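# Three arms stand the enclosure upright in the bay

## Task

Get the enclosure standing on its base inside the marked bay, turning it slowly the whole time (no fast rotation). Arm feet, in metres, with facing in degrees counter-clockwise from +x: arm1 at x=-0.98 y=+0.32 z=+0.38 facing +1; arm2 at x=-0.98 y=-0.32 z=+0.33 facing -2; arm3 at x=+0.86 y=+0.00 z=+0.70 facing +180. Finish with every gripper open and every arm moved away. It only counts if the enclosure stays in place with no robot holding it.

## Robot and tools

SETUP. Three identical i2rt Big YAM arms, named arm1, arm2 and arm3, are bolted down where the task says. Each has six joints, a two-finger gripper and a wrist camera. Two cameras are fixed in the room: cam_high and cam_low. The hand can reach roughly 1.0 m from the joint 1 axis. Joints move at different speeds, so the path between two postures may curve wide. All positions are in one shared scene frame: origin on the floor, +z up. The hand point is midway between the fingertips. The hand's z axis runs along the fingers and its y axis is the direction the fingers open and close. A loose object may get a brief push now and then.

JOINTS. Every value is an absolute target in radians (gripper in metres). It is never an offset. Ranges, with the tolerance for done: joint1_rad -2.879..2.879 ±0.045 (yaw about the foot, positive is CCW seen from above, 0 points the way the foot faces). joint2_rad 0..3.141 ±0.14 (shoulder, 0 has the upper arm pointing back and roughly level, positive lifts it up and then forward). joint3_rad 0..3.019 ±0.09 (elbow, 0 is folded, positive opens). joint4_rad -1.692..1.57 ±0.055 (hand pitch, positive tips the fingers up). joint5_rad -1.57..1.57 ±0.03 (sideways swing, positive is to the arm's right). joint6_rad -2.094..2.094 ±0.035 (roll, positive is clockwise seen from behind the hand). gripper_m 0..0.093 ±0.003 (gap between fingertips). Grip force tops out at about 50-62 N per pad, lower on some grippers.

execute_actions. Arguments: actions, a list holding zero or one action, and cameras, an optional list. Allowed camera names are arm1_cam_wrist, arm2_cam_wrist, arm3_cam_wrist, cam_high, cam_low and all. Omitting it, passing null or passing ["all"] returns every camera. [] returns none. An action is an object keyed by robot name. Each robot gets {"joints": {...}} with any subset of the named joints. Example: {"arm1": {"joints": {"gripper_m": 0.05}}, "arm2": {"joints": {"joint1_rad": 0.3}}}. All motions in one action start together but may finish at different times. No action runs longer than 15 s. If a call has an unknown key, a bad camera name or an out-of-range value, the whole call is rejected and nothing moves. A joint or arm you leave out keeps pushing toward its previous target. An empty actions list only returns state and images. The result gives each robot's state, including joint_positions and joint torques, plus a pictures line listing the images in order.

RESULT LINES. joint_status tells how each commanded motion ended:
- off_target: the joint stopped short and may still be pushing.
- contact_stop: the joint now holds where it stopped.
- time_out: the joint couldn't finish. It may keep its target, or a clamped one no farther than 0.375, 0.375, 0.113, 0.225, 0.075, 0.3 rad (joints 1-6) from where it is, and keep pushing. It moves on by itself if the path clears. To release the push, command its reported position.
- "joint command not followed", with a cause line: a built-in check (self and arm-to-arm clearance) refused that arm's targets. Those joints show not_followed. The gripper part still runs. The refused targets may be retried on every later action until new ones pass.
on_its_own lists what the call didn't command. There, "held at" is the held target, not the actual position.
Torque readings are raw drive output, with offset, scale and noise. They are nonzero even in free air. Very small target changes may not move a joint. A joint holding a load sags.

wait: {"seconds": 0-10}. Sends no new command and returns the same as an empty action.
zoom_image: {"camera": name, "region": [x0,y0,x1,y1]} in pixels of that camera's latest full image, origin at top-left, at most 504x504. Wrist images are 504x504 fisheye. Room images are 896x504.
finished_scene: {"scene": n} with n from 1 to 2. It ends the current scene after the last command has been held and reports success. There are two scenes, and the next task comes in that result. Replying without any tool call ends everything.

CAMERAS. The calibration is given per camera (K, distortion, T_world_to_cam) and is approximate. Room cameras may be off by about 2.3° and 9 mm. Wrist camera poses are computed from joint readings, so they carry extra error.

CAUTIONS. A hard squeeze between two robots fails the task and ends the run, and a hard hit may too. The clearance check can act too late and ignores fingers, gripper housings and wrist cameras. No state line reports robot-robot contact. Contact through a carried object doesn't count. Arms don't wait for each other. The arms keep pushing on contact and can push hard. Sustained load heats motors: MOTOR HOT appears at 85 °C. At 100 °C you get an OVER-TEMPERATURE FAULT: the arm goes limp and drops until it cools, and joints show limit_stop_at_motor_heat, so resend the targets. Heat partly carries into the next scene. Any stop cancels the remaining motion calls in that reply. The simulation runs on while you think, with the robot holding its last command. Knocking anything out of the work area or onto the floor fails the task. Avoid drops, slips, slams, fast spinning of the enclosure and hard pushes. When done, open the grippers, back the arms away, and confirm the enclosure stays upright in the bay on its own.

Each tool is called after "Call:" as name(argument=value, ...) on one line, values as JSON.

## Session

Call:
execute_actions(actions=[])

Scene clock: 0.00 s.
Joint torques (N m, as the arm reports them, + toward a larger angle): no reading
Motor temperatures (°C, as the motors report them): arm1=[28 29 28 26 28 26] | arm2=[27 28 27 25 26 28] | arm3=[27 26 29 25 26 25]
arm1.joint_positions: joint1_rad=+0.249 joint2_rad=+0.618 joint3_rad=+1.349 joint4_rad=-1.160 joint5_rad=-0.303 joint6_rad=+0.255 gripper_m=+0.094
arm1.joint_status: not commanded
arm1.hand: x=-0.7520 y=+0.4354 z=+0.9461 quat_wxyz=(-0.484, +0.086, -0.831, -0.260) (m; scene frame)
arm2.joint_positions: joint1_rad=+0.186 joint2_rad=+0.500 joint3_rad=+1.396 joint4_rad=-1.285 joint5_rad=+0.122 joint6_rad=-0.418 gripper_m=+0.094
arm2.joint_status: not commanded
arm2.hand: x=-0.7883 y=-0.3093 z=+0.9076 quat_wxyz=(-0.541, +0.202, -0.807, +0.127) (m; scene frame)
arm3.joint_positions: joint1_rad=+0.053 joint2_rad=+0.454 joint3_rad=+1.406 joint4_rad=-1.325 joint5_rad=+0.171 joint6_rad=+0.151 gripper_m=+0.094
arm3.joint_status: not commanded
arm3.hand: x=+0.6931 y=+0.0186 z=+1.2783 quat_wxyz=(+0.013, -0.821, +0.086, +0.565) (m; scene frame)
pictures: arm1_cam_wrist, arm2_cam_wrist, arm3_cam_wrist, cam_high, cam_low
camera_calibration (this result's frames):
arm1_cam_wrist: T_world_to_cam=[[0.404547, -0.845667, -0.348123, 1.00976], [-0.860532, -0.223155, -0.457915, -0.113305], [0.309559, 0.484819, -0.818, 0.91657], [0, 0, 0, 1]] pos_world=[-0.789731, 0.384268, 1.04939]
arm2_cam_wrist: T_world_to_cam=[[0.207776, -0.884751, 0.417186, -0.487986], [-0.806512, -0.396283, -0.438745, -0.35676], [0.553504, -0.245305, -0.795901, 1.20346], [0, 0, 0, 1]] pos_world=[-0.852457, -0.277911, 1.00489]
arm3_cam_wrist: T_world_to_cam=[[0.138982, 0.988138, -0.0653223, -0.0339075], [0.8242, -0.151987, -0.545522, 0.135673], [-0.548979, 0.0219793, -0.835547, 1.56868], [0, 0, 0, 1]] pos_world=[0.754062, 0.0196474, 1.3825]
Images, in order (width x height): arm1_cam_wrist 504x504, arm2_cam_wrist 504x504, arm3_cam_wrist 504x504, cam_high 896x504, cam_low 896x504.

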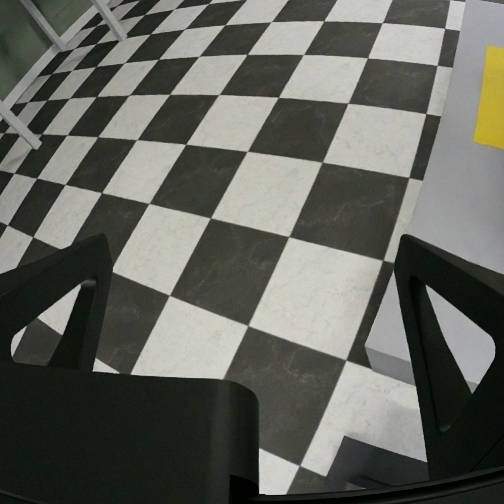

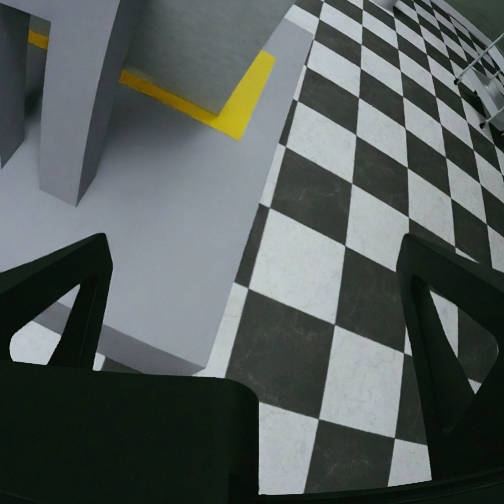

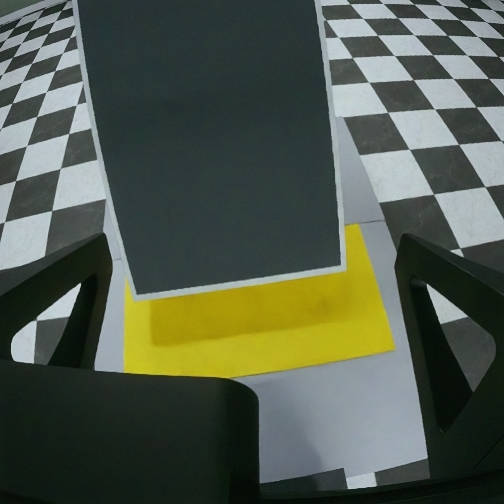

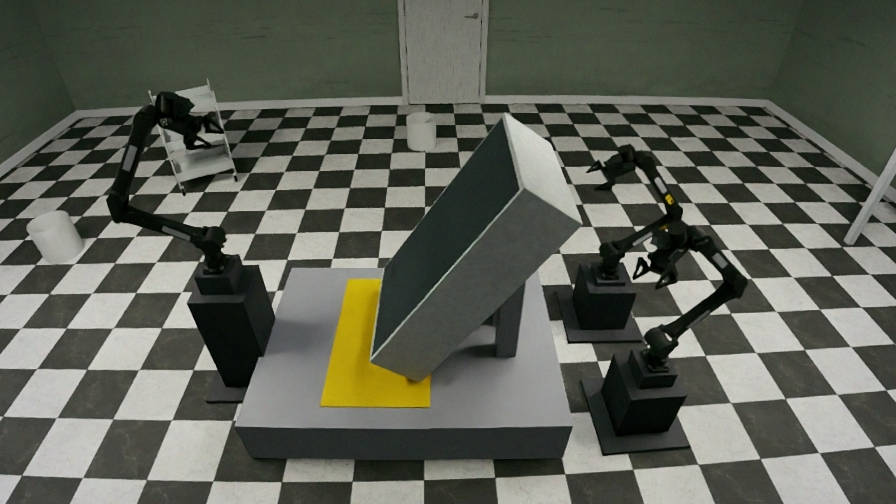

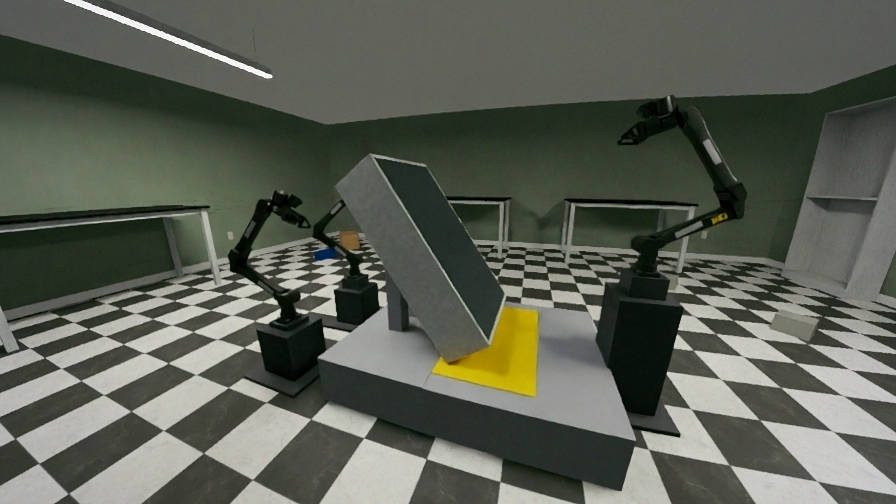

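Call:
zoom_image(camera="cam_high", region=[300, 100, 620, 420])

Call:
zoom_image(camera="cam_low", region=[310, 140, 570, 410])

Region (300, 100, 620, 420) of cam_high's 896x504 image, scaled by 1.575, with more detail than that image has.

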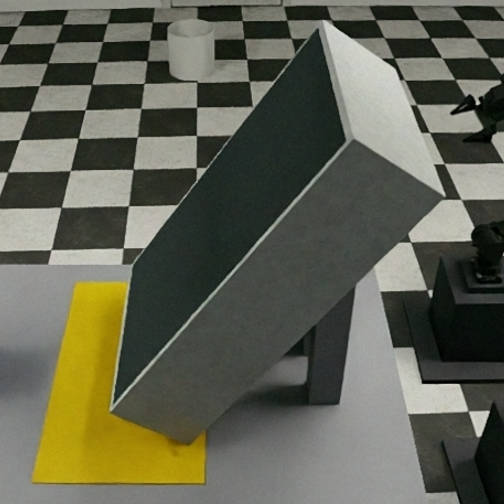

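Region (310, 140, 570, 410) of cam_low's 896x504 image, scaled by 1.867, with more detail than that image has; it fills the left 485 columns of this view, and the rest is white.

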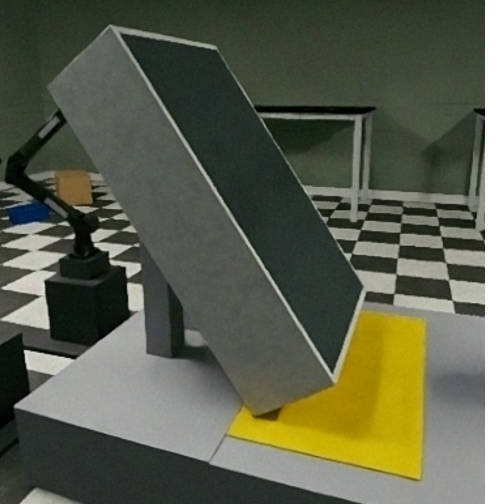

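Call:
execute_actions(actions=[{"arm1": {"joints": {"joint1_rad": -0.255, "joint2_rad": 1.01, "joint3_rad": 0.95, "joint4_rad": 0.545, "joint5_rad": 0, "joint6_rad": 0, "gripper_m": 0}}, "arm2": {"joints": {"joint1_rad": 0.183, "joint2_rad": 1.0, "joint3_rad": 1.0, "joint4_rad": 0.53, "joint5_rad": 0, "joint6_rad": 0, "gripper_m": 0}}, "arm3": {"joints": {"joint1_rad": 0.015, "joint2_rad": 1.4, "joint3_rad": 2.275, "joint4_rad": -0.1, "joint5_rad": 0, "joint6_rad": 0, "gripper_m": 0}}}], cameras=["cam_high", "arm1_cam_wrist", "arm2_cam_wrist"])

Scene clock: 3.90 s.
Joint torques (N m, as the arm reports them, + toward a larger angle): arm1=[ 1.68 -5.35 10.66  2.8   0.12 -0.1 ] | arm2=[-1.9  -4.41 12.7   2.23  0.04  0.09] | arm3=[-1.37 -8.58  9.41  2.51 -0.16 -0.07]
Motor temperatures (°C, as the motors report them): arm1=[28 29 29 26 28 26] | arm2=[27 28 29 25 26 28] | arm3=[27 26 30 25 26 25]
arm1.joint_positions: joint1_rad=-0.254 joint2_rad=+1.012 joint3_rad=+0.913 joint4_rad=+0.520 joint5_rad=-0.003 joint6_rad=+0.007 gripper_m=+0.000
arm1.joint_status: all done
arm1.hand: x=-0.5131 y=+0.2065 z=+0.9347 quat_wxyz=(-0.834, -0.065, -0.540, +0.095) (m; scene frame)
arm2.joint_positions: joint1_rad=+0.186 joint2_rad=+1.008 joint3_rad=+0.958 joint4_rad=+0.508 joint5_rad=+0.002 joint6_rad=-0.009 gripper_m=+0.000
arm2.joint_status: all done
arm2.hand: x=-0.5022 y=-0.2455 z=+0.9045 quat_wxyz=(-0.845, +0.044, -0.530, -0.057) (m; scene frame)
arm3.joint_positions: joint1_rad=+0.028 joint2_rad=+1.393 joint3_rad=+2.243 joint4_rad=-0.111 joint5_rad=+0.005 joint6_rad=+0.009 gripper_m=+0.000
arm3.joint_status: all done
arm3.hand: x=+0.3966 y=-0.0168 z=+1.6646 quat_wxyz=(-0.017, -0.406, -0.004, +0.914) (m; scene frame)
pictures: arm1_cam_wrist, arm2_cam_wrist, cam_high
camera_calibration (this result's frames):
arm1_cam_wrist: T_world_to_cam=[[-0.223236, -0.974759, 0.00334505, 0.0915542], [-0.201293, 0.0427414, -0.978598, 0.805984], [0.953754, -0.219132, -0.205754, 0.847908], [0, 0, 0, 1]] pos_world=[-0.626018, 0.240598, 0.962888]
arm2_cam_wrist: T_world_to_cam=[[0.15936, -0.986917, 0.0244695, -0.183832], [-0.165619, -0.0511615, -0.984862, 0.798441], [0.973229, 0.152895, -0.171606, 0.802154], [0, 0, 0, 1]] pos_world=[-0.619147, -0.263223, 0.928506]
Images, in order (width x height): arm1_cam_wrist 504x504, arm2_cam_wrist 504x504, cam_high 896x504.

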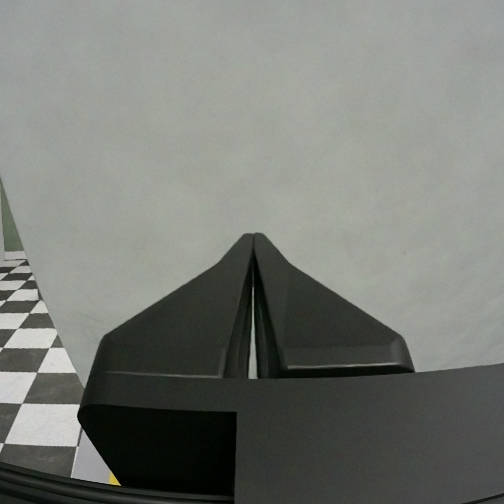

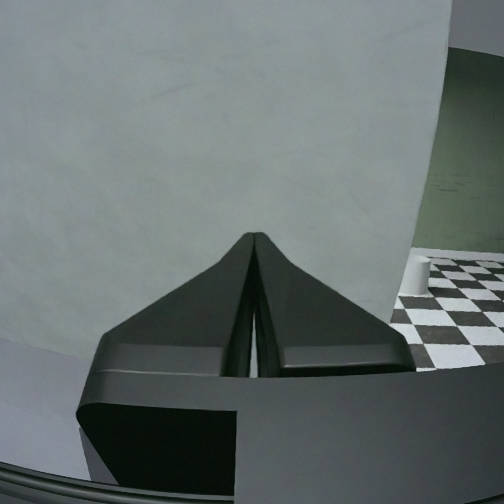

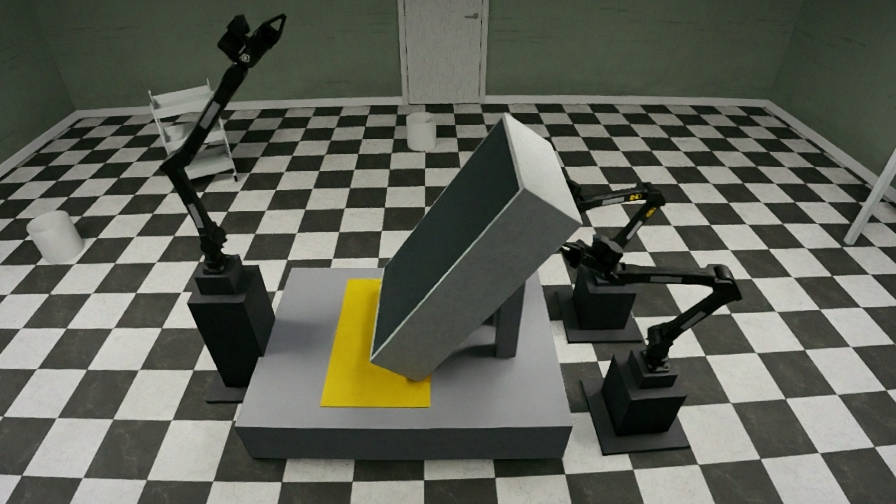

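Call:
execute_actions(actions=[{"arm1": {"joints": {"joint1_rad": -0.184, "joint2_rad": 1.185, "joint3_rad": 1.165, "joint4_rad": 0.5}}, "arm2": {"joints": {"joint2_rad": 1.195, "joint3_rad": 1.235, "joint4_rad": 0.47}}, "arm3": {"joints": {"joint1_rad": -0.01, "joint2_rad": 1.7}}}], cameras=["cam_high", "cam_low"])

Scene clock: 6.67 s.
Joint torques (N m, as the arm reports them, + toward a larger angle): arm1=[ 2.44 -3.02 15.5   1.06  0.02 -0.11] | arm2=[-2.64 -0.35 18.22  1.01 -0.07  0.11] | arm3=[ -1.22 -14.65  10.23   2.43  -0.12  -0.07]
Motor temperatures (°C, as the motors report them): arm1=[28 29 32 26 28 26] | arm2=[27 28 32 25 26 28] | arm3=[27 26 30 25 26 25]
arm1.joint_positions: joint1_rad=-0.190 joint2_rad=+1.135 joint3_rad=+1.035 joint4_rad=+0.514 joint5_rad=-0.001 joint6_rad=+0.007 gripper_m=+0.000
arm1.joint_status: joint3_rad time_out (moved +0.122 of +0.252); the others done
arm1.on_its_own: joint3_rad reads +1.035 and still pushes toward +1.148 since a time_out
arm1.hand: x=-0.4623 y=+0.2284 z=+0.9479 quat_wxyz=(-0.835, -0.049, -0.544, +0.069) (m; scene frame)
arm2.joint_positions: joint1_rad=+0.185 joint2_rad=+1.130 joint3_rad=+1.116 joint4_rad=+0.482 joint5_rad=+0.004 joint6_rad=-0.009 gripper_m=+0.000
arm2.joint_status: joint3_rad time_out (moved +0.157 of +0.277); the others done
arm2.on_its_own: joint3_rad reads +1.116 and still pushes toward +1.228 since a time_out
arm2.hand: x=-0.4585 y=-0.2395 z=+0.9348 quat_wxyz=(-0.848, +0.042, -0.526, -0.057) (m; scene frame)
arm3.joint_positions: joint1_rad=+0.001 joint2_rad=+1.684 joint3_rad=+2.257 joint4_rad=-0.102 joint5_rad=+0.004 joint6_rad=+0.009 gripper_m=+0.000
arm3.joint_status: all done
arm3.hand: x=+0.1804 y=-0.0050 z=+1.5136 quat_wxyz=(-0.004, -0.525, +0.001, +0.851) (m; scene frame)
pictures: cam_high, cam_low
Images, in order (width x height): cam_high 896x504, cam_low 896x504.

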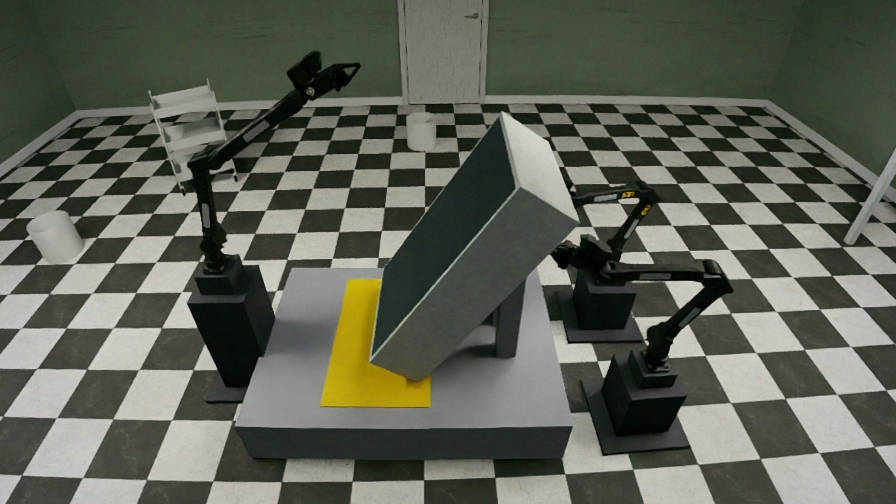

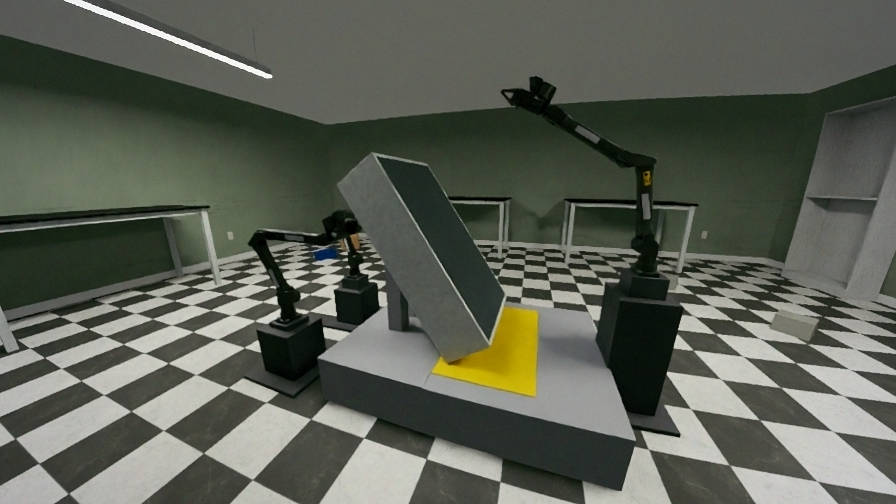

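Call:
execute_actions(actions=[{"arm1": {"joints": {"joint1_rad": -0.171, "joint2_rad": 1.335, "joint3_rad": 1.307, "joint4_rad": 0.45}}, "arm2": {"joints": {"joint1_rad": 0.177, "joint2_rad": 1.327, "joint3_rad": 1.389, "joint4_rad": 0.4}}, "arm3": {"joints": {"joint2_rad": 1.95}}}], cameras=["cam_high", "cam_low"])

Scene clock: 8.67 s.
Joint torques (N m, as the arm reports them, + toward a larger angle): arm1=[ 2.58 -8.29 11.81  1.17 -0.03 -0.11] | arm2=[-0.27 -5.51 13.63  0.91 -0.05  0.13] | arm3=[ -1.21 -20.35  11.18   2.68  -0.12  -0.07]
Motor temperatures (°C, as the motors report them): arm1=[28 29 33 26 28 26] | arm2=[27 28 34 25 26 28] | arm3=[27 27 31 25 26 25]
arm1.joint_positions: joint1_rad=-0.177 joint2_rad=+1.317 joint3_rad=+1.252 joint4_rad=+0.462 joint5_rad=+0.001 joint6_rad=+0.007 gripper_m=+0.000
arm1.joint_status: all done
arm1.hand: x=-0.3903 y=+0.2233 z=+0.9689 quat_wxyz=(-0.830, -0.047, -0.552, +0.064) (m; scene frame)
arm2.joint_positions: joint1_rad=+0.169 joint2_rad=+1.289 joint3_rad=+1.335 joint4_rad=+0.418 joint5_rad=+0.002 joint6_rad=-0.009 gripper_m=+0.000
arm2.joint_status: all done
arm2.hand: x=-0.3976 y=-0.2388 z=+0.9678 quat_wxyz=(-0.847, +0.039, -0.528, -0.051) (m; scene frame)
arm3.joint_positions: joint1_rad=+0.001 joint2_rad=+1.942 joint3_rad=+2.260 joint4_rad=-0.102 joint5_rad=+0.004 joint6_rad=+0.009 gripper_m=+0.000
arm3.joint_status: all done
arm3.hand: x=+0.0282 y=-0.0052 z=+1.3265 quat_wxyz=(-0.003, -0.628, +0.001, +0.778) (m; scene frame)
pictures: cam_high, cam_low
Images, in order (width x height): cam_high 896x504, cam_low 896x504.

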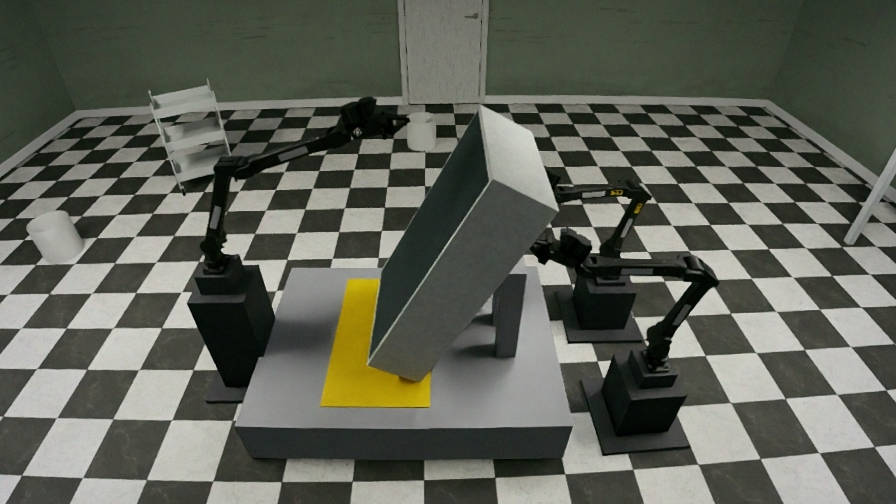

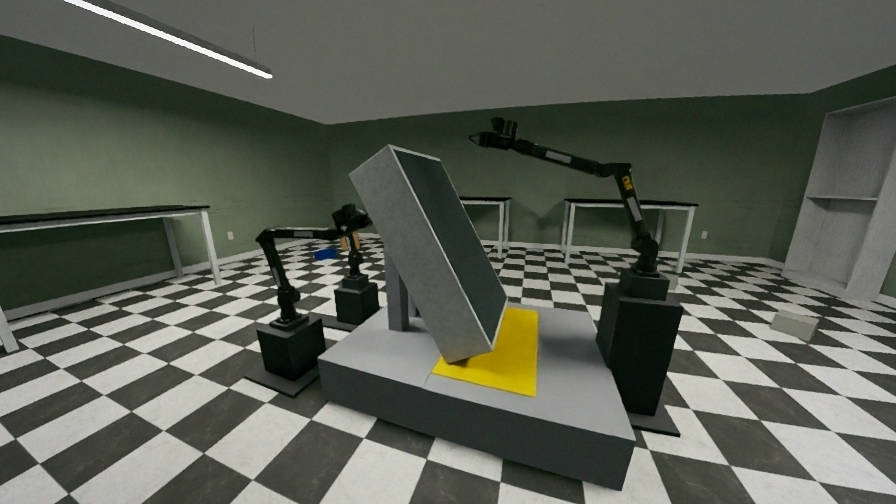

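Call:
execute_actions(actions=[{"arm1": {"joints": {"joint1_rad": -0.163, "joint2_rad": 1.455, "joint3_rad": 1.5, "joint4_rad": 0.4}}, "arm2": {"joints": {"joint1_rad": 0.168, "joint2_rad": 1.44, "joint3_rad": 1.578, "joint4_rad": 0.345}}, "arm3": {"joints": {"joint2_rad": 2.185, "joint3_rad": 2.33, "joint4_rad": -0.075}}}], cameras=["cam_high", "cam_low"])

Scene clock: 10.63 s.
Joint torques (N m, as the arm reports them, + toward a larger angle): arm1=[  2.66 -11.34  12.58   1.2   -0.02  -0.11] | arm2=[-1.49 -7.67 13.73  1.19  0.04  0.12] | arm3=[ -1.2  -24.42  11.87   2.97  -0.12  -0.07]
Motor temperatures (°C, as the motors report them): arm1=[28 29 34 26 28 26] | arm2=[27 28 35 25 26 28] | arm3=[27 27 31 25 26 25]
arm1.joint_positions: joint1_rad=-0.170 joint2_rad=+1.450 joint3_rad=+1.433 joint4_rad=+0.411 joint5_rad=+0.001 joint6_rad=+0.006 gripper_m=+0.000
arm1.joint_status: all done
arm1.hand: x=-0.3378 y=+0.2199 z=+0.9865 quat_wxyz=(-0.829, -0.044, -0.554, +0.061) (m; scene frame)
arm2.joint_positions: joint1_rad=+0.161 joint2_rad=+1.417 joint3_rad=+1.522 joint4_rad=+0.354 joint5_rad=+0.002 joint6_rad=-0.008 gripper_m=+0.000
arm2.joint_status: all done
arm2.hand: x=-0.3494 y=-0.2377 z=+0.9911 quat_wxyz=(-0.846, +0.037, -0.530, -0.047) (m; scene frame)
arm3.joint_positions: joint1_rad=+0.001 joint2_rad=+2.186 joint3_rad=+2.308 joint4_rad=-0.080 joint5_rad=+0.004 joint6_rad=+0.009 gripper_m=+0.000
arm3.joint_status: all done
arm3.hand: x=-0.0665 y=-0.0051 z=+1.1525 quat_wxyz=(-0.003, -0.693, +0.002, +0.721) (m; scene frame)
pictures: cam_high, cam_low
Images, in order (width x height): cam_high 896x504, cam_low 896x504.

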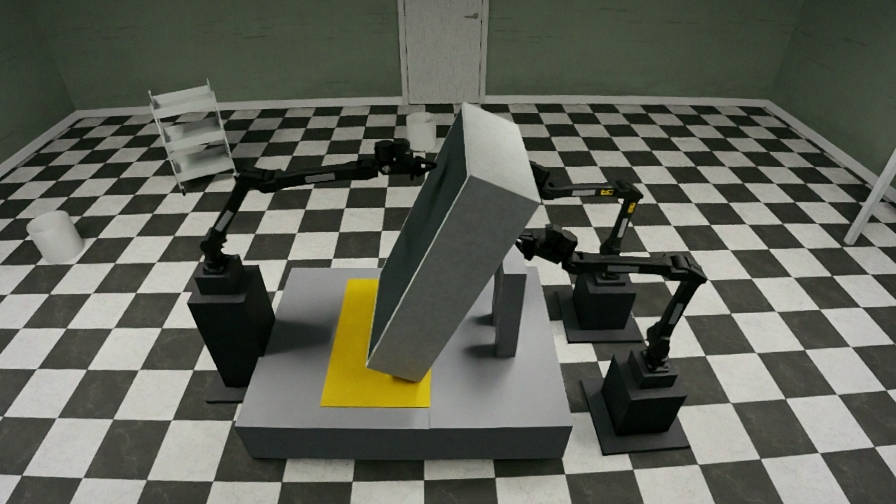

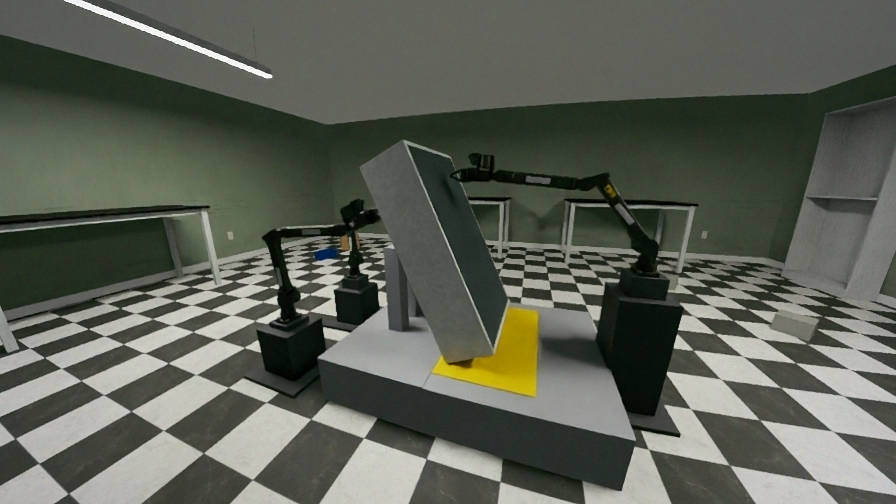

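Call:
execute_actions(actions=[{"arm1": {"joints": {"joint1_rad": -0.156, "joint2_rad": 1.567, "joint3_rad": 1.678, "joint4_rad": 0.348}}, "arm2": {"joints": {"joint1_rad": 0.16, "joint2_rad": 1.556, "joint3_rad": 1.765, "joint4_rad": 0.286}}, "arm3": {"joints": {"joint2_rad": 2.14, "joint3_rad": 2.203, "joint4_rad": -0.05}}}], cameras=["cam_high", "cam_low"])

Scene clock: 12.20 s.
Joint torques (N m, as the arm reports them, + toward a larger angle): arm1=[  2.47 -13.23  12.84   1.23  -0.03  -0.11] | arm2=[ -1.44 -10.02  14.06   1.34   0.02   0.1 ] | arm3=[ -1.08 -21.47   9.65   3.19  -0.11  -0.07]
Motor temperatures (°C, as the motors report them): arm1=[28 29 35 26 28 26] | arm2=[27 28 36 25 26 28] | arm3=[27 28 32 26 26 25]
arm1.joint_positions: joint1_rad=-0.164 joint2_rad=+1.567 joint3_rad=+1.607 joint4_rad=+0.359 joint5_rad=+0.001 joint6_rad=+0.006 gripper_m=+0.000
arm1.joint_status: all done
arm1.hand: x=-0.2938 y=+0.2171 z=+1.0042 quat_wxyz=(-0.831, -0.043, -0.552, +0.059) (m; scene frame)
arm2.joint_positions: joint1_rad=+0.154 joint2_rad=+1.536 joint3_rad=+1.705 joint4_rad=+0.292 joint5_rad=+0.002 joint6_rad=-0.008 gripper_m=+0.000
arm2.joint_status: all done
arm2.hand: x=-0.3067 y=-0.2367 z=+1.0109 quat_wxyz=(-0.846, +0.035, -0.529, -0.045) (m; scene frame)
arm3.joint_positions: joint1_rad=+0.001 joint2_rad=+2.115 joint3_rad=+2.212 joint4_rad=-0.061 joint5_rad=+0.003 joint6_rad=+0.009 gripper_m=+0.000
arm3.joint_status: all done
arm3.hand: x=-0.0475 y=-0.0051 z=+1.1610 quat_wxyz=(-0.003, -0.695, +0.001, +0.719) (m; scene frame)
pictures: cam_high, cam_low
Images, in order (width x height): cam_high 896x504, cam_low 896x504.

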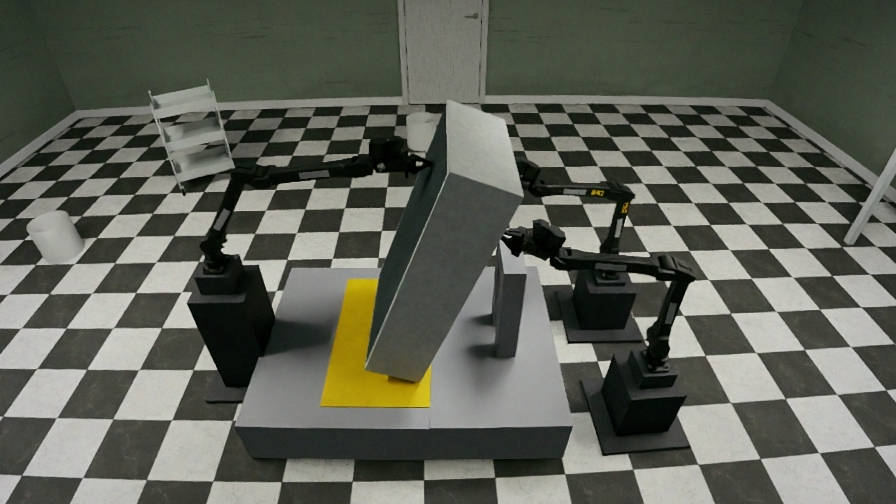

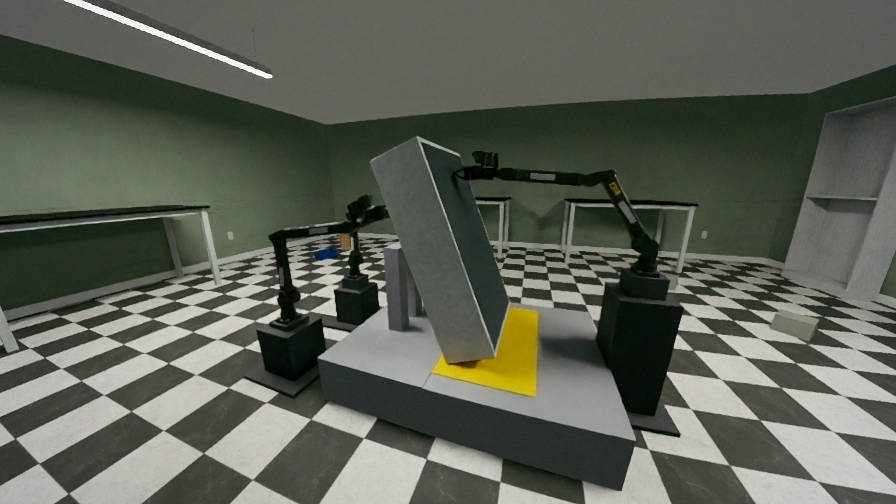

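Call:
execute_actions(actions=[])

Scene clock: 12.83 s.
Joint torques (N m, as the arm reports them, + toward a larger angle): arm1=[  2.76 -13.38  12.88   1.19  -0.03  -0.09] | arm2=[ -1.58 -10.55  14.32   1.26   0.02   0.1 ] | arm3=[ -1.24 -21.33   9.43   3.24  -0.11  -0.07]
Motor temperatures (°C, as the motors report them): arm1=[28 29 35 26 28 26] | arm2=[27 28 36 25 26 28] | arm3=[27 28 32 26 26 25]
arm1.joint_positions: joint1_rad=-0.164 joint2_rad=+1.567 joint3_rad=+1.607 joint4_rad=+0.359 joint5_rad=+0.001 joint6_rad=+0.006 gripper_m=+0.000
arm1.joint_status: all done
arm1.hand: x=-0.2938 y=+0.2171 z=+1.0042 quat_wxyz=(-0.831, -0.043, -0.552, +0.059) (m; scene frame)
arm2.joint_positions: joint1_rad=+0.154 joint2_rad=+1.536 joint3_rad=+1.705 joint4_rad=+0.292 joint5_rad=+0.002 joint6_rad=-0.008 gripper_m=+0.000
arm2.joint_status: all done
arm2.hand: x=-0.3067 y=-0.2367 z=+1.0109 quat_wxyz=(-0.846, +0.035, -0.529, -0.045) (m; scene frame)
arm3.joint_positions: joint1_rad=+0.001 joint2_rad=+2.115 joint3_rad=+2.212 joint4_rad=-0.061 joint5_rad=+0.003 joint6_rad=+0.009 gripper_m=+0.000
arm3.joint_status: all done
arm3.hand: x=-0.0475 y=-0.0051 z=+1.1610 quat_wxyz=(-0.003, -0.695, +0.001, +0.719) (m; scene frame)
pictures: arm1_cam_wrist, arm2_cam_wrist, arm3_cam_wrist, cam_high, cam_low
camera_calibration (this result's frames):
arm1_cam_wrist: T_world_to_cam=[[-0.138428, -0.99037, 0.00244699, 0.179835], [-0.225849, 0.0291619, -0.973726, 0.908538], [0.964277, -0.135343, -0.22771, 0.662268], [0, 0, 0, 1]] pos_world=[-0.408524, 0.241242, 1.03503]
arm2_cam_wrist: T_world_to_cam=[[0.129034, -0.991365, 0.0233701, -0.2182], [-0.164823, -0.0446803, -0.985311, 0.93836], [0.977846, 0.123286, -0.169165, 0.620728], [0, 0, 0, 1]] pos_world=[-0.424158, -0.250917, 1.03468]
arm3_cam_wrist: T_world_to_cam=[[-0.0139324, 0.999859, 0.00939051, -0.00913307], [0.55533, 0.0155473, -0.831485, 0.998546], [-0.831513, -0.00636972, -0.555468, 0.725856], [0, 0, 0, 1]] pos_world=[0.0489095, -0.00176943, 1.23355]
Images, in order (width x height): arm1_cam_wrist 504x504, arm2_cam_wrist 504x504, arm3_cam_wrist 504x504, cam_high 896x504, cam_low 896x504.

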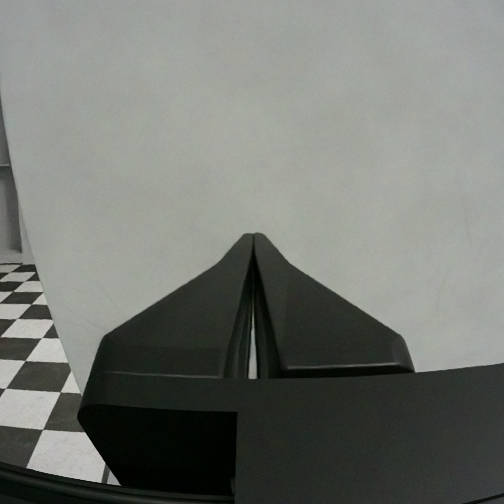

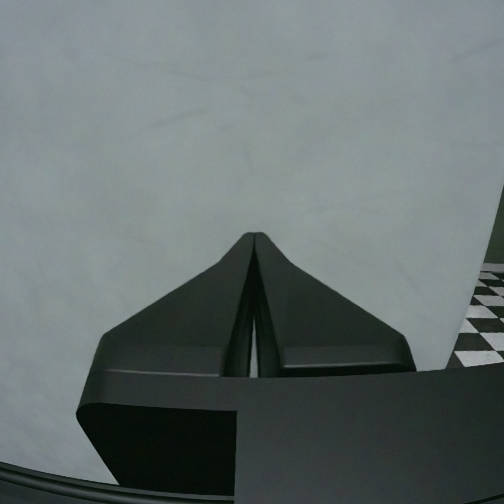

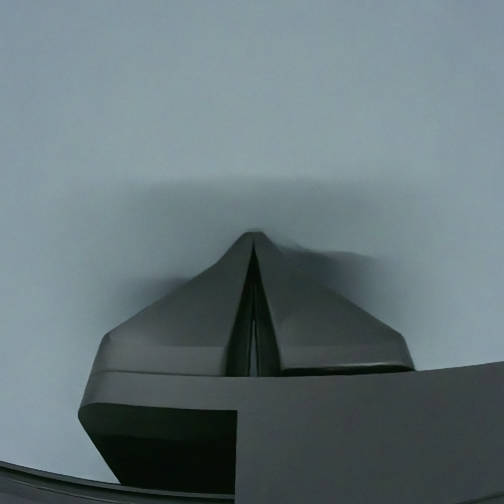

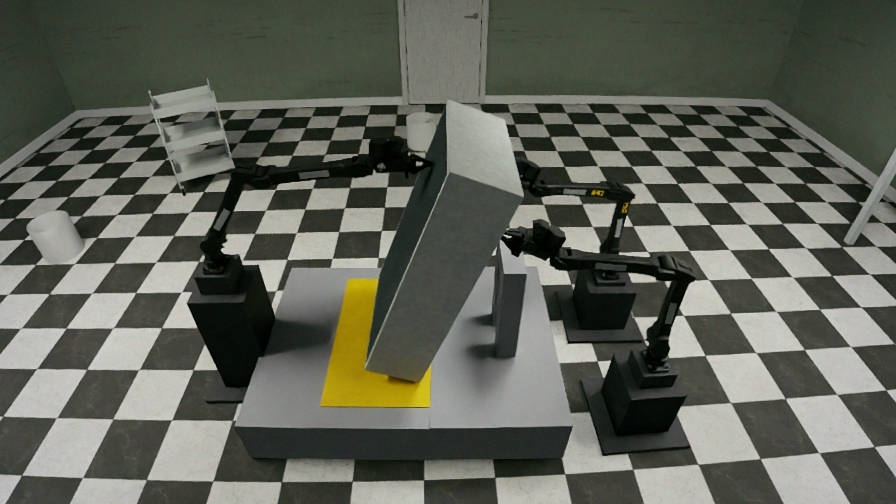

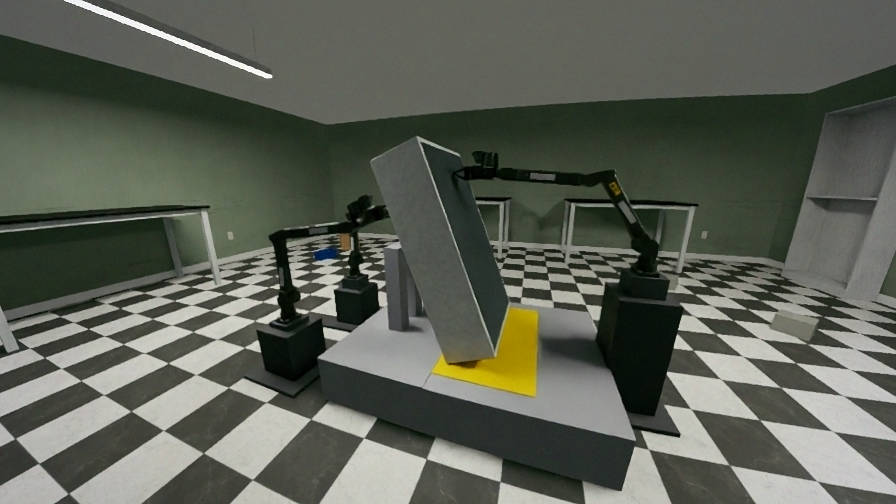

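Call:
execute_actions(actions=[{"arm1":{"joints":{"joint1_rad":-0.151,"joint2_rad":1.679,"joint3_rad":1.845,"joint4_rad":0.314}},"arm2":{"joints":{"joint1_rad":0.15,"joint2_rad":1.68,"joint3_rad":1.935,"joint4_rad":0.28}},"arm3":{"joints":{"joint2_rad":1.978,"joint3_rad":1.966,"joint4_rad":0.0}}}], cameras=["cam_low","arm3_cam_wrist"])

Scene clock: 15.03 s.
Joint torques (N m, as the arm reports them, + toward a larger angle): arm1=[  2.83 -15.22  12.85   1.31  -0.03  -0.1 ] | arm2=[ -2.14 -14.07  13.58   1.53   0.1    0.06] | arm3=[ -1.19 -18.68   9.17   3.38  -0.07  -0.07]
Motor temperatures (°C, as the motors report them): arm1=[28 30 36 26 28 26] | arm2=[27 28 37 25 26 28] | arm3=[27 28 32 26 26 25]
arm1.joint_positions: joint1_rad=-0.160 joint2_rad=+1.680 joint3_rad=+1.773 joint4_rad=+0.322 joint5_rad=+0.001 joint6_rad=+0.006 gripper_m=+0.000
arm1.joint_status: all done
arm1.hand: x=-0.2547 y=+0.2141 z=+1.0189 quat_wxyz=(-0.836, -0.041, -0.544, +0.058) (m; scene frame)
arm2.joint_positions: joint1_rad=+0.148 joint2_rad=+1.674 joint3_rad=+1.882 joint4_rad=+0.276 joint5_rad=+0.001 joint6_rad=-0.008 gripper_m=+0.000
arm2.joint_status: all done
arm2.hand: x=-0.2600 y=-0.2356 z=+1.0194 quat_wxyz=(-0.853, +0.033, -0.519, -0.043) (m; scene frame)
arm3.joint_positions: joint1_rad=+0.001 joint2_rad=+1.939 joint3_rad=+1.980 joint4_rad=-0.013 joint5_rad=+0.002 joint6_rad=+0.009 gripper_m=+0.000
arm3.joint_status: all done
arm3.hand: x=+0.0051 y=-0.0051 z=+1.1771 quat_wxyz=(-0.003, -0.699, +0.001, +0.716) (m; scene frame)
pictures: arm3_cam_wrist, cam_low
camera_calibration (this result's frames):
arm3_cam_wrist: T_world_to_cam=[[-0.0151317, 0.999842, 0.00933689, -0.00850163], [0.562904, 0.0162359, -0.826363, 0.976709], [-0.826384, -0.00724852, -0.563061, 0.78745], [0, 0, 0, 1]] pos_world=[0.100813, -0.00164966, 1.25058]
Images, in order (width x height): arm3_cam_wrist 504x504, cam_low 896x504.

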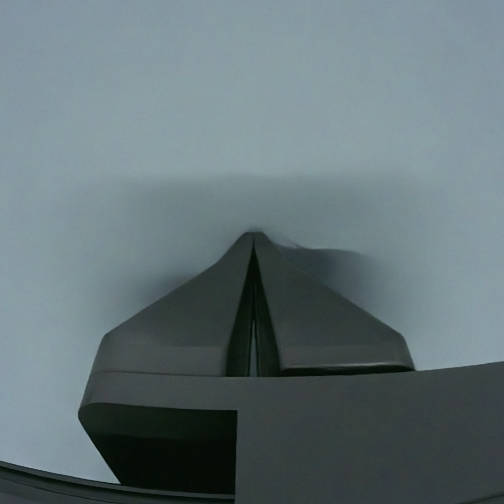

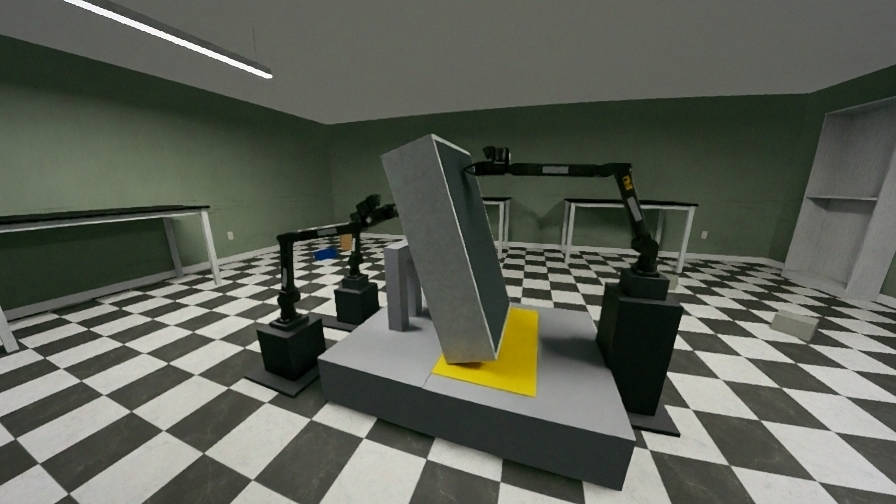

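Call:
execute_actions(actions=[{"arm1":{"joints":{"joint1_rad":-0.143,"joint2_rad":1.811,"joint3_rad":2.042,"joint4_rad":0.281}},"arm2":{"joints":{"joint1_rad":0.144,"joint2_rad":1.81,"joint3_rad":2.125,"joint4_rad":0.25}},"arm3":{"joints":{"joint2_rad":1.85,"joint3_rad":1.77,"joint4_rad":0.036}}}], cameras=["cam_low","arm3_cam_wrist"])

Scene clock: 16.73 s.
Joint torques (N m, as the arm reports them, + toward a larger angle): arm1=[  2.95 -16.94  12.72   1.14  -0.03  -0.11] | arm2=[ -2.09 -15.32  13.52   1.27   0.03   0.07] | arm3=[ -1.28 -15.67   9.98   3.01  -0.02  -0.08]
Motor temperatures (°C, as the motors report them): arm1=[28 30 36 26 28 26] | arm2=[27 29 38 25 26 28] | arm3=[27 28 32 26 26 25]
arm1.joint_positions: joint1_rad=-0.153 joint2_rad=+1.810 joint3_rad=+1.971 joint4_rad=+0.292 joint5_rad=+0.001 joint6_rad=+0.006 gripper_m=+0.000
arm1.joint_status: all done
arm1.hand: x=-0.2145 y=+0.2140 z=+1.0358 quat_wxyz=(-0.846, -0.038, -0.529, +0.055) (m; scene frame)
arm2.joint_positions: joint1_rad=+0.144 joint2_rad=+1.808 joint3_rad=+2.072 joint4_rad=+0.252 joint5_rad=+0.002 joint6_rad=-0.008 gripper_m=+0.000
arm2.joint_status: all done
arm2.hand: x=-0.2205 y=-0.2339 z=+1.0297 quat_wxyz=(-0.861, +0.031, -0.505, -0.041) (m; scene frame)
arm3.joint_positions: joint1_rad=+0.001 joint2_rad=+1.794 joint3_rad=+1.774 joint4_rad=+0.028 joint5_rad=+0.001 joint6_rad=+0.009 gripper_m=+0.000
arm3.joint_status: all done
arm3.hand: x=+0.0545 y=-0.0051 z=+1.1746 quat_wxyz=(-0.004, -0.706, +0.000, +0.709) (m; scene frame)
pictures: arm3_cam_wrist, cam_low
camera_calibration (this result's frames):
arm3_cam_wrist: T_world_to_cam=[[-0.0167752, 0.999817, 0.00914317, -0.007412], [0.579164, 0.0171707, -0.81503, 0.932632], [-0.815038, -0.00837689, -0.579346, 0.845369], [0, 0, 0, 1]] pos_world=[0.148737, -0.00152171, 1.24995]
Images, in order (width x height): arm3_cam_wrist 504x504, cam_low 896x504.

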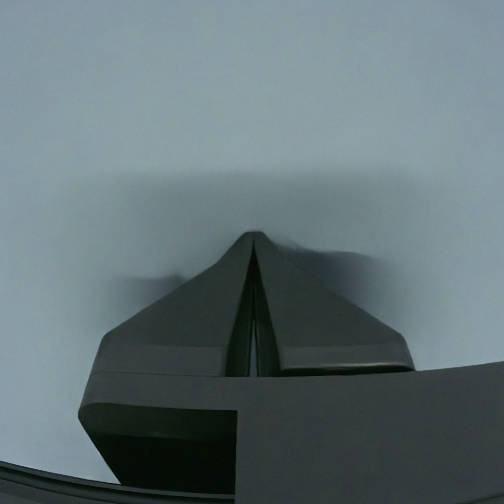

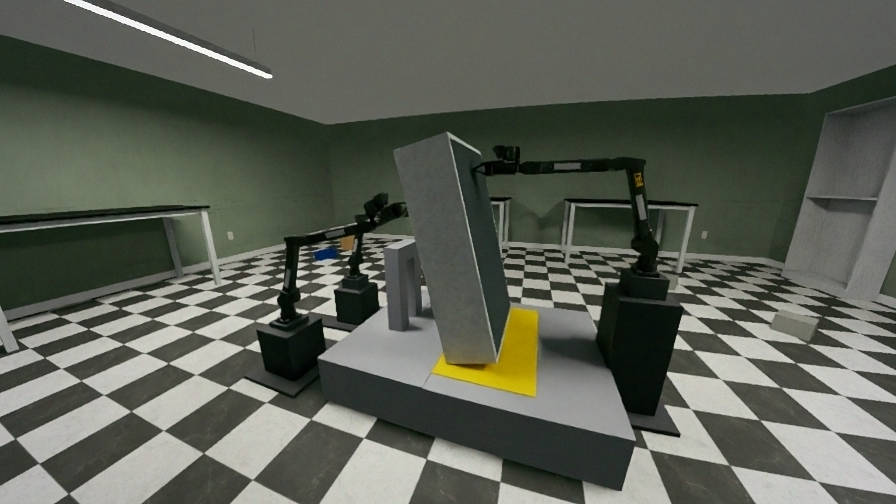

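Call:
execute_actions(actions=[{"arm3":{"joints":{"joint2_rad":1.74,"joint3_rad":1.605,"joint4_rad":0.08}}}], cameras=["cam_low"])

Scene clock: 18.37 s.
Joint torques (N m, as the arm reports them, + toward a larger angle): arm1=[  2.89 -16.78  12.75   1.14  -0.03  -0.11] | arm2=[ -2.11 -15.05  13.41   1.47   0.07   0.12] | arm3=[ -1.21 -14.43  11.46   3.44   0.07  -0.07]
Motor temperatures (°C, as the motors report them): arm1=[28 30 37 26 28 26] | arm2=[27 29 38 25 26 28] | arm3=[27 28 32 26 26 25]
arm1.joint_positions: joint1_rad=-0.153 joint2_rad=+1.810 joint3_rad=+1.971 joint4_rad=+0.292 joint5_rad=+0.001 joint6_rad=+0.006 gripper_m=+0.000
arm1.joint_status: not commanded
arm1.hand: x=-0.2145 y=+0.2140 z=+1.0358 quat_wxyz=(-0.846, -0.038, -0.529, +0.055) (m; scene frame)
arm2.joint_positions: joint1_rad=+0.144 joint2_rad=+1.808 joint3_rad=+2.072 joint4_rad=+0.252 joint5_rad=+0.002 joint6_rad=-0.008 gripper_m=+0.000
arm2.joint_status: not commanded
arm2.hand: x=-0.2205 y=-0.2339 z=+1.0297 quat_wxyz=(-0.861, +0.031, -0.505, -0.041) (m; scene frame)
arm3.joint_positions: joint1_rad=+0.001 joint2_rad=+1.692 joint3_rad=+1.590 joint4_rad=+0.067 joint5_rad=-0.002 joint6_rad=+0.009 gripper_m=+0.000
arm3.joint_status: all done
arm3.hand: x=+0.0934 y=-0.0052 z=+1.1466 quat_wxyz=(-0.004, -0.720, -0.001, +0.693) (m; scene frame)
pictures: cam_low
Images, in order (width x height): cam_low 896x504.

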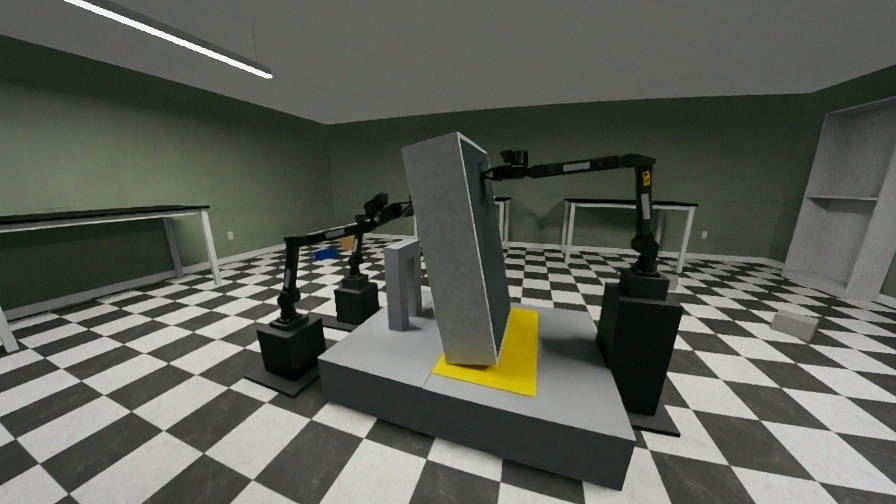

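Call:
execute_actions(actions=[{"arm3":{"joints":{"joint2_rad":1.652,"joint3_rad":1.476,"joint4_rad":0.12}}}], cameras=["cam_low"])

Scene clock: 19.73 s.
Joint torques (N m, as the arm reports them, + toward a larger angle): arm1=[  2.91 -16.78  12.69   1.14  -0.03  -0.09] | arm2=[ -2.14 -15.55  13.44   1.48   0.03   0.09] | arm3=[ -1.16 -11.3   13.18   4.06   0.24  -0.07]
Motor temperatures (°C, as the motors report them): arm1=[28 30 37 26 28 26] | arm2=[27 29 38 25 26 28] | arm3=[27 28 33 26 26 25]
arm1.joint_positions: joint1_rad=-0.153 joint2_rad=+1.810 joint3_rad=+1.971 joint4_rad=+0.292 joint5_rad=+0.001 joint6_rad=+0.006 gripper_m=+0.000
arm1.joint_status: not commanded
arm1.hand: x=-0.2145 y=+0.2140 z=+1.0358 quat_wxyz=(-0.846, -0.038, -0.529, +0.055) (m; scene frame)
arm2.joint_positions: joint1_rad=+0.144 joint2_rad=+1.808 joint3_rad=+2.072 joint4_rad=+0.252 joint5_rad=+0.002 joint6_rad=-0.008 gripper_m=+0.000
arm2.joint_status: not commanded
arm2.hand: x=-0.2205 y=-0.2339 z=+1.0297 quat_wxyz=(-0.861, +0.031, -0.505, -0.041) (m; scene frame)
arm3.joint_positions: joint1_rad=+0.001 joint2_rad=+1.584 joint3_rad=+1.441 joint4_rad=+0.094 joint5_rad=-0.007 joint6_rad=+0.009 gripper_m=+0.000
arm3.joint_status: all done
arm3.hand: x=+0.1360 y=-0.0059 z=+1.1374 quat_wxyz=(-0.006, -0.726, -0.002, +0.688) (m; scene frame)
pictures: cam_low
Images, in order (width x height): cam_low 896x504.

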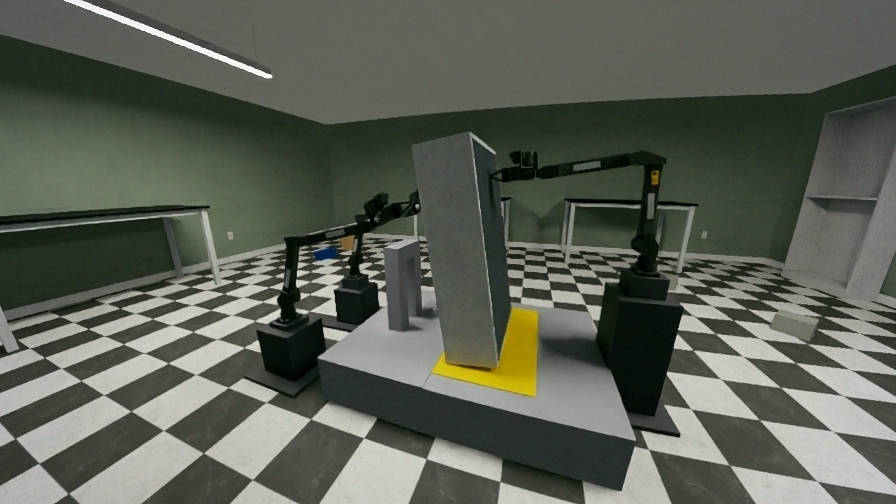

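Call:
execute_actions(actions=[{"arm1":{"joints":{"joint2_rad":1.64,"joint3_rad":1.75}},"arm2":{"joints":{"joint2_rad":1.64,"joint3_rad":1.85}},"arm3":{"joints":{"joint2_rad":1.574,"joint3_rad":1.362,"joint4_rad":0.154}}}], cameras=["cam_low"])

Scene clock: 21.20 s.
Joint torques (N m, as the arm reports them, + toward a larger angle): arm1=[  2.88 -14.29   8.27   1.22  -0.03  -0.1 ] | arm2=[ -2.07 -12.99   9.78   1.55   0.04   0.12] | arm3=[-1.38 -8.69 13.9   4.34  0.35 -0.07]
Motor temperatures (°C, as the motors report them): arm1=[28 30 37 26 28 26] | arm2=[27 29 38 25 26 28] | arm3=[27 28 33 26 26 25]
arm1.joint_positions: joint1_rad=-0.153 joint2_rad=+1.639 joint3_rad=+1.750 joint4_rad=+0.292 joint5_rad=+0.001 joint6_rad=+0.006 gripper_m=+0.000
arm1.joint_status: all done
arm1.hand: x=-0.2686 y=+0.2214 z=+1.0270 quat_wxyz=(-0.833, -0.040, -0.550, +0.054) (m; scene frame)
arm2.joint_positions: joint1_rad=+0.144 joint2_rad=+1.640 joint3_rad=+1.842 joint4_rad=+0.252 joint5_rad=+0.002 joint6_rad=-0.008 gripper_m=+0.000
arm2.joint_status: all done
arm2.hand: x=-0.2690 y=-0.2393 z=+1.0147 quat_wxyz=(-0.845, +0.033, -0.532, -0.040) (m; scene frame)
arm3.joint_positions: joint1_rad=+0.002 joint2_rad=+1.490 joint3_rad=+1.316 joint4_rad=+0.122 joint5_rad=-0.010 joint6_rad=+0.009 gripper_m=+0.000
arm3.joint_status: all done
arm3.hand: x=+0.1735 y=-0.0073 z=+1.1303 quat_wxyz=(-0.008, -0.727, -0.004, +0.687) (m; scene frame)
pictures: cam_low
Images, in order (width x height): cam_low 896x504.

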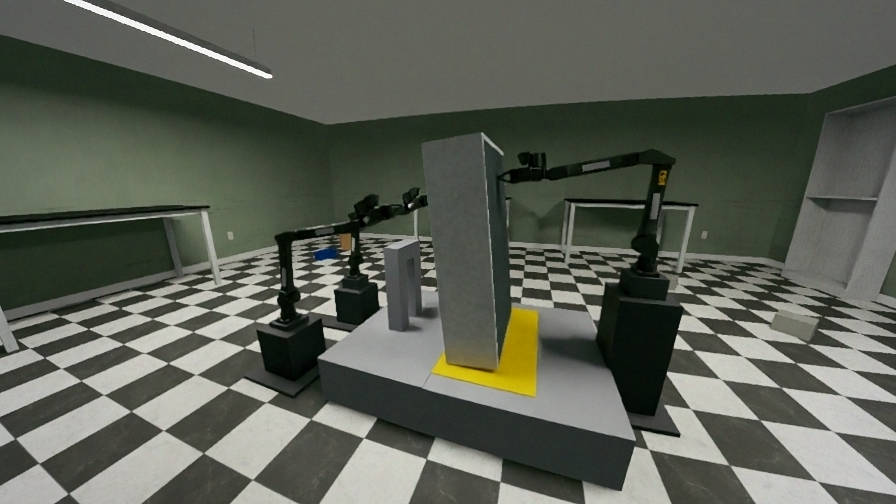

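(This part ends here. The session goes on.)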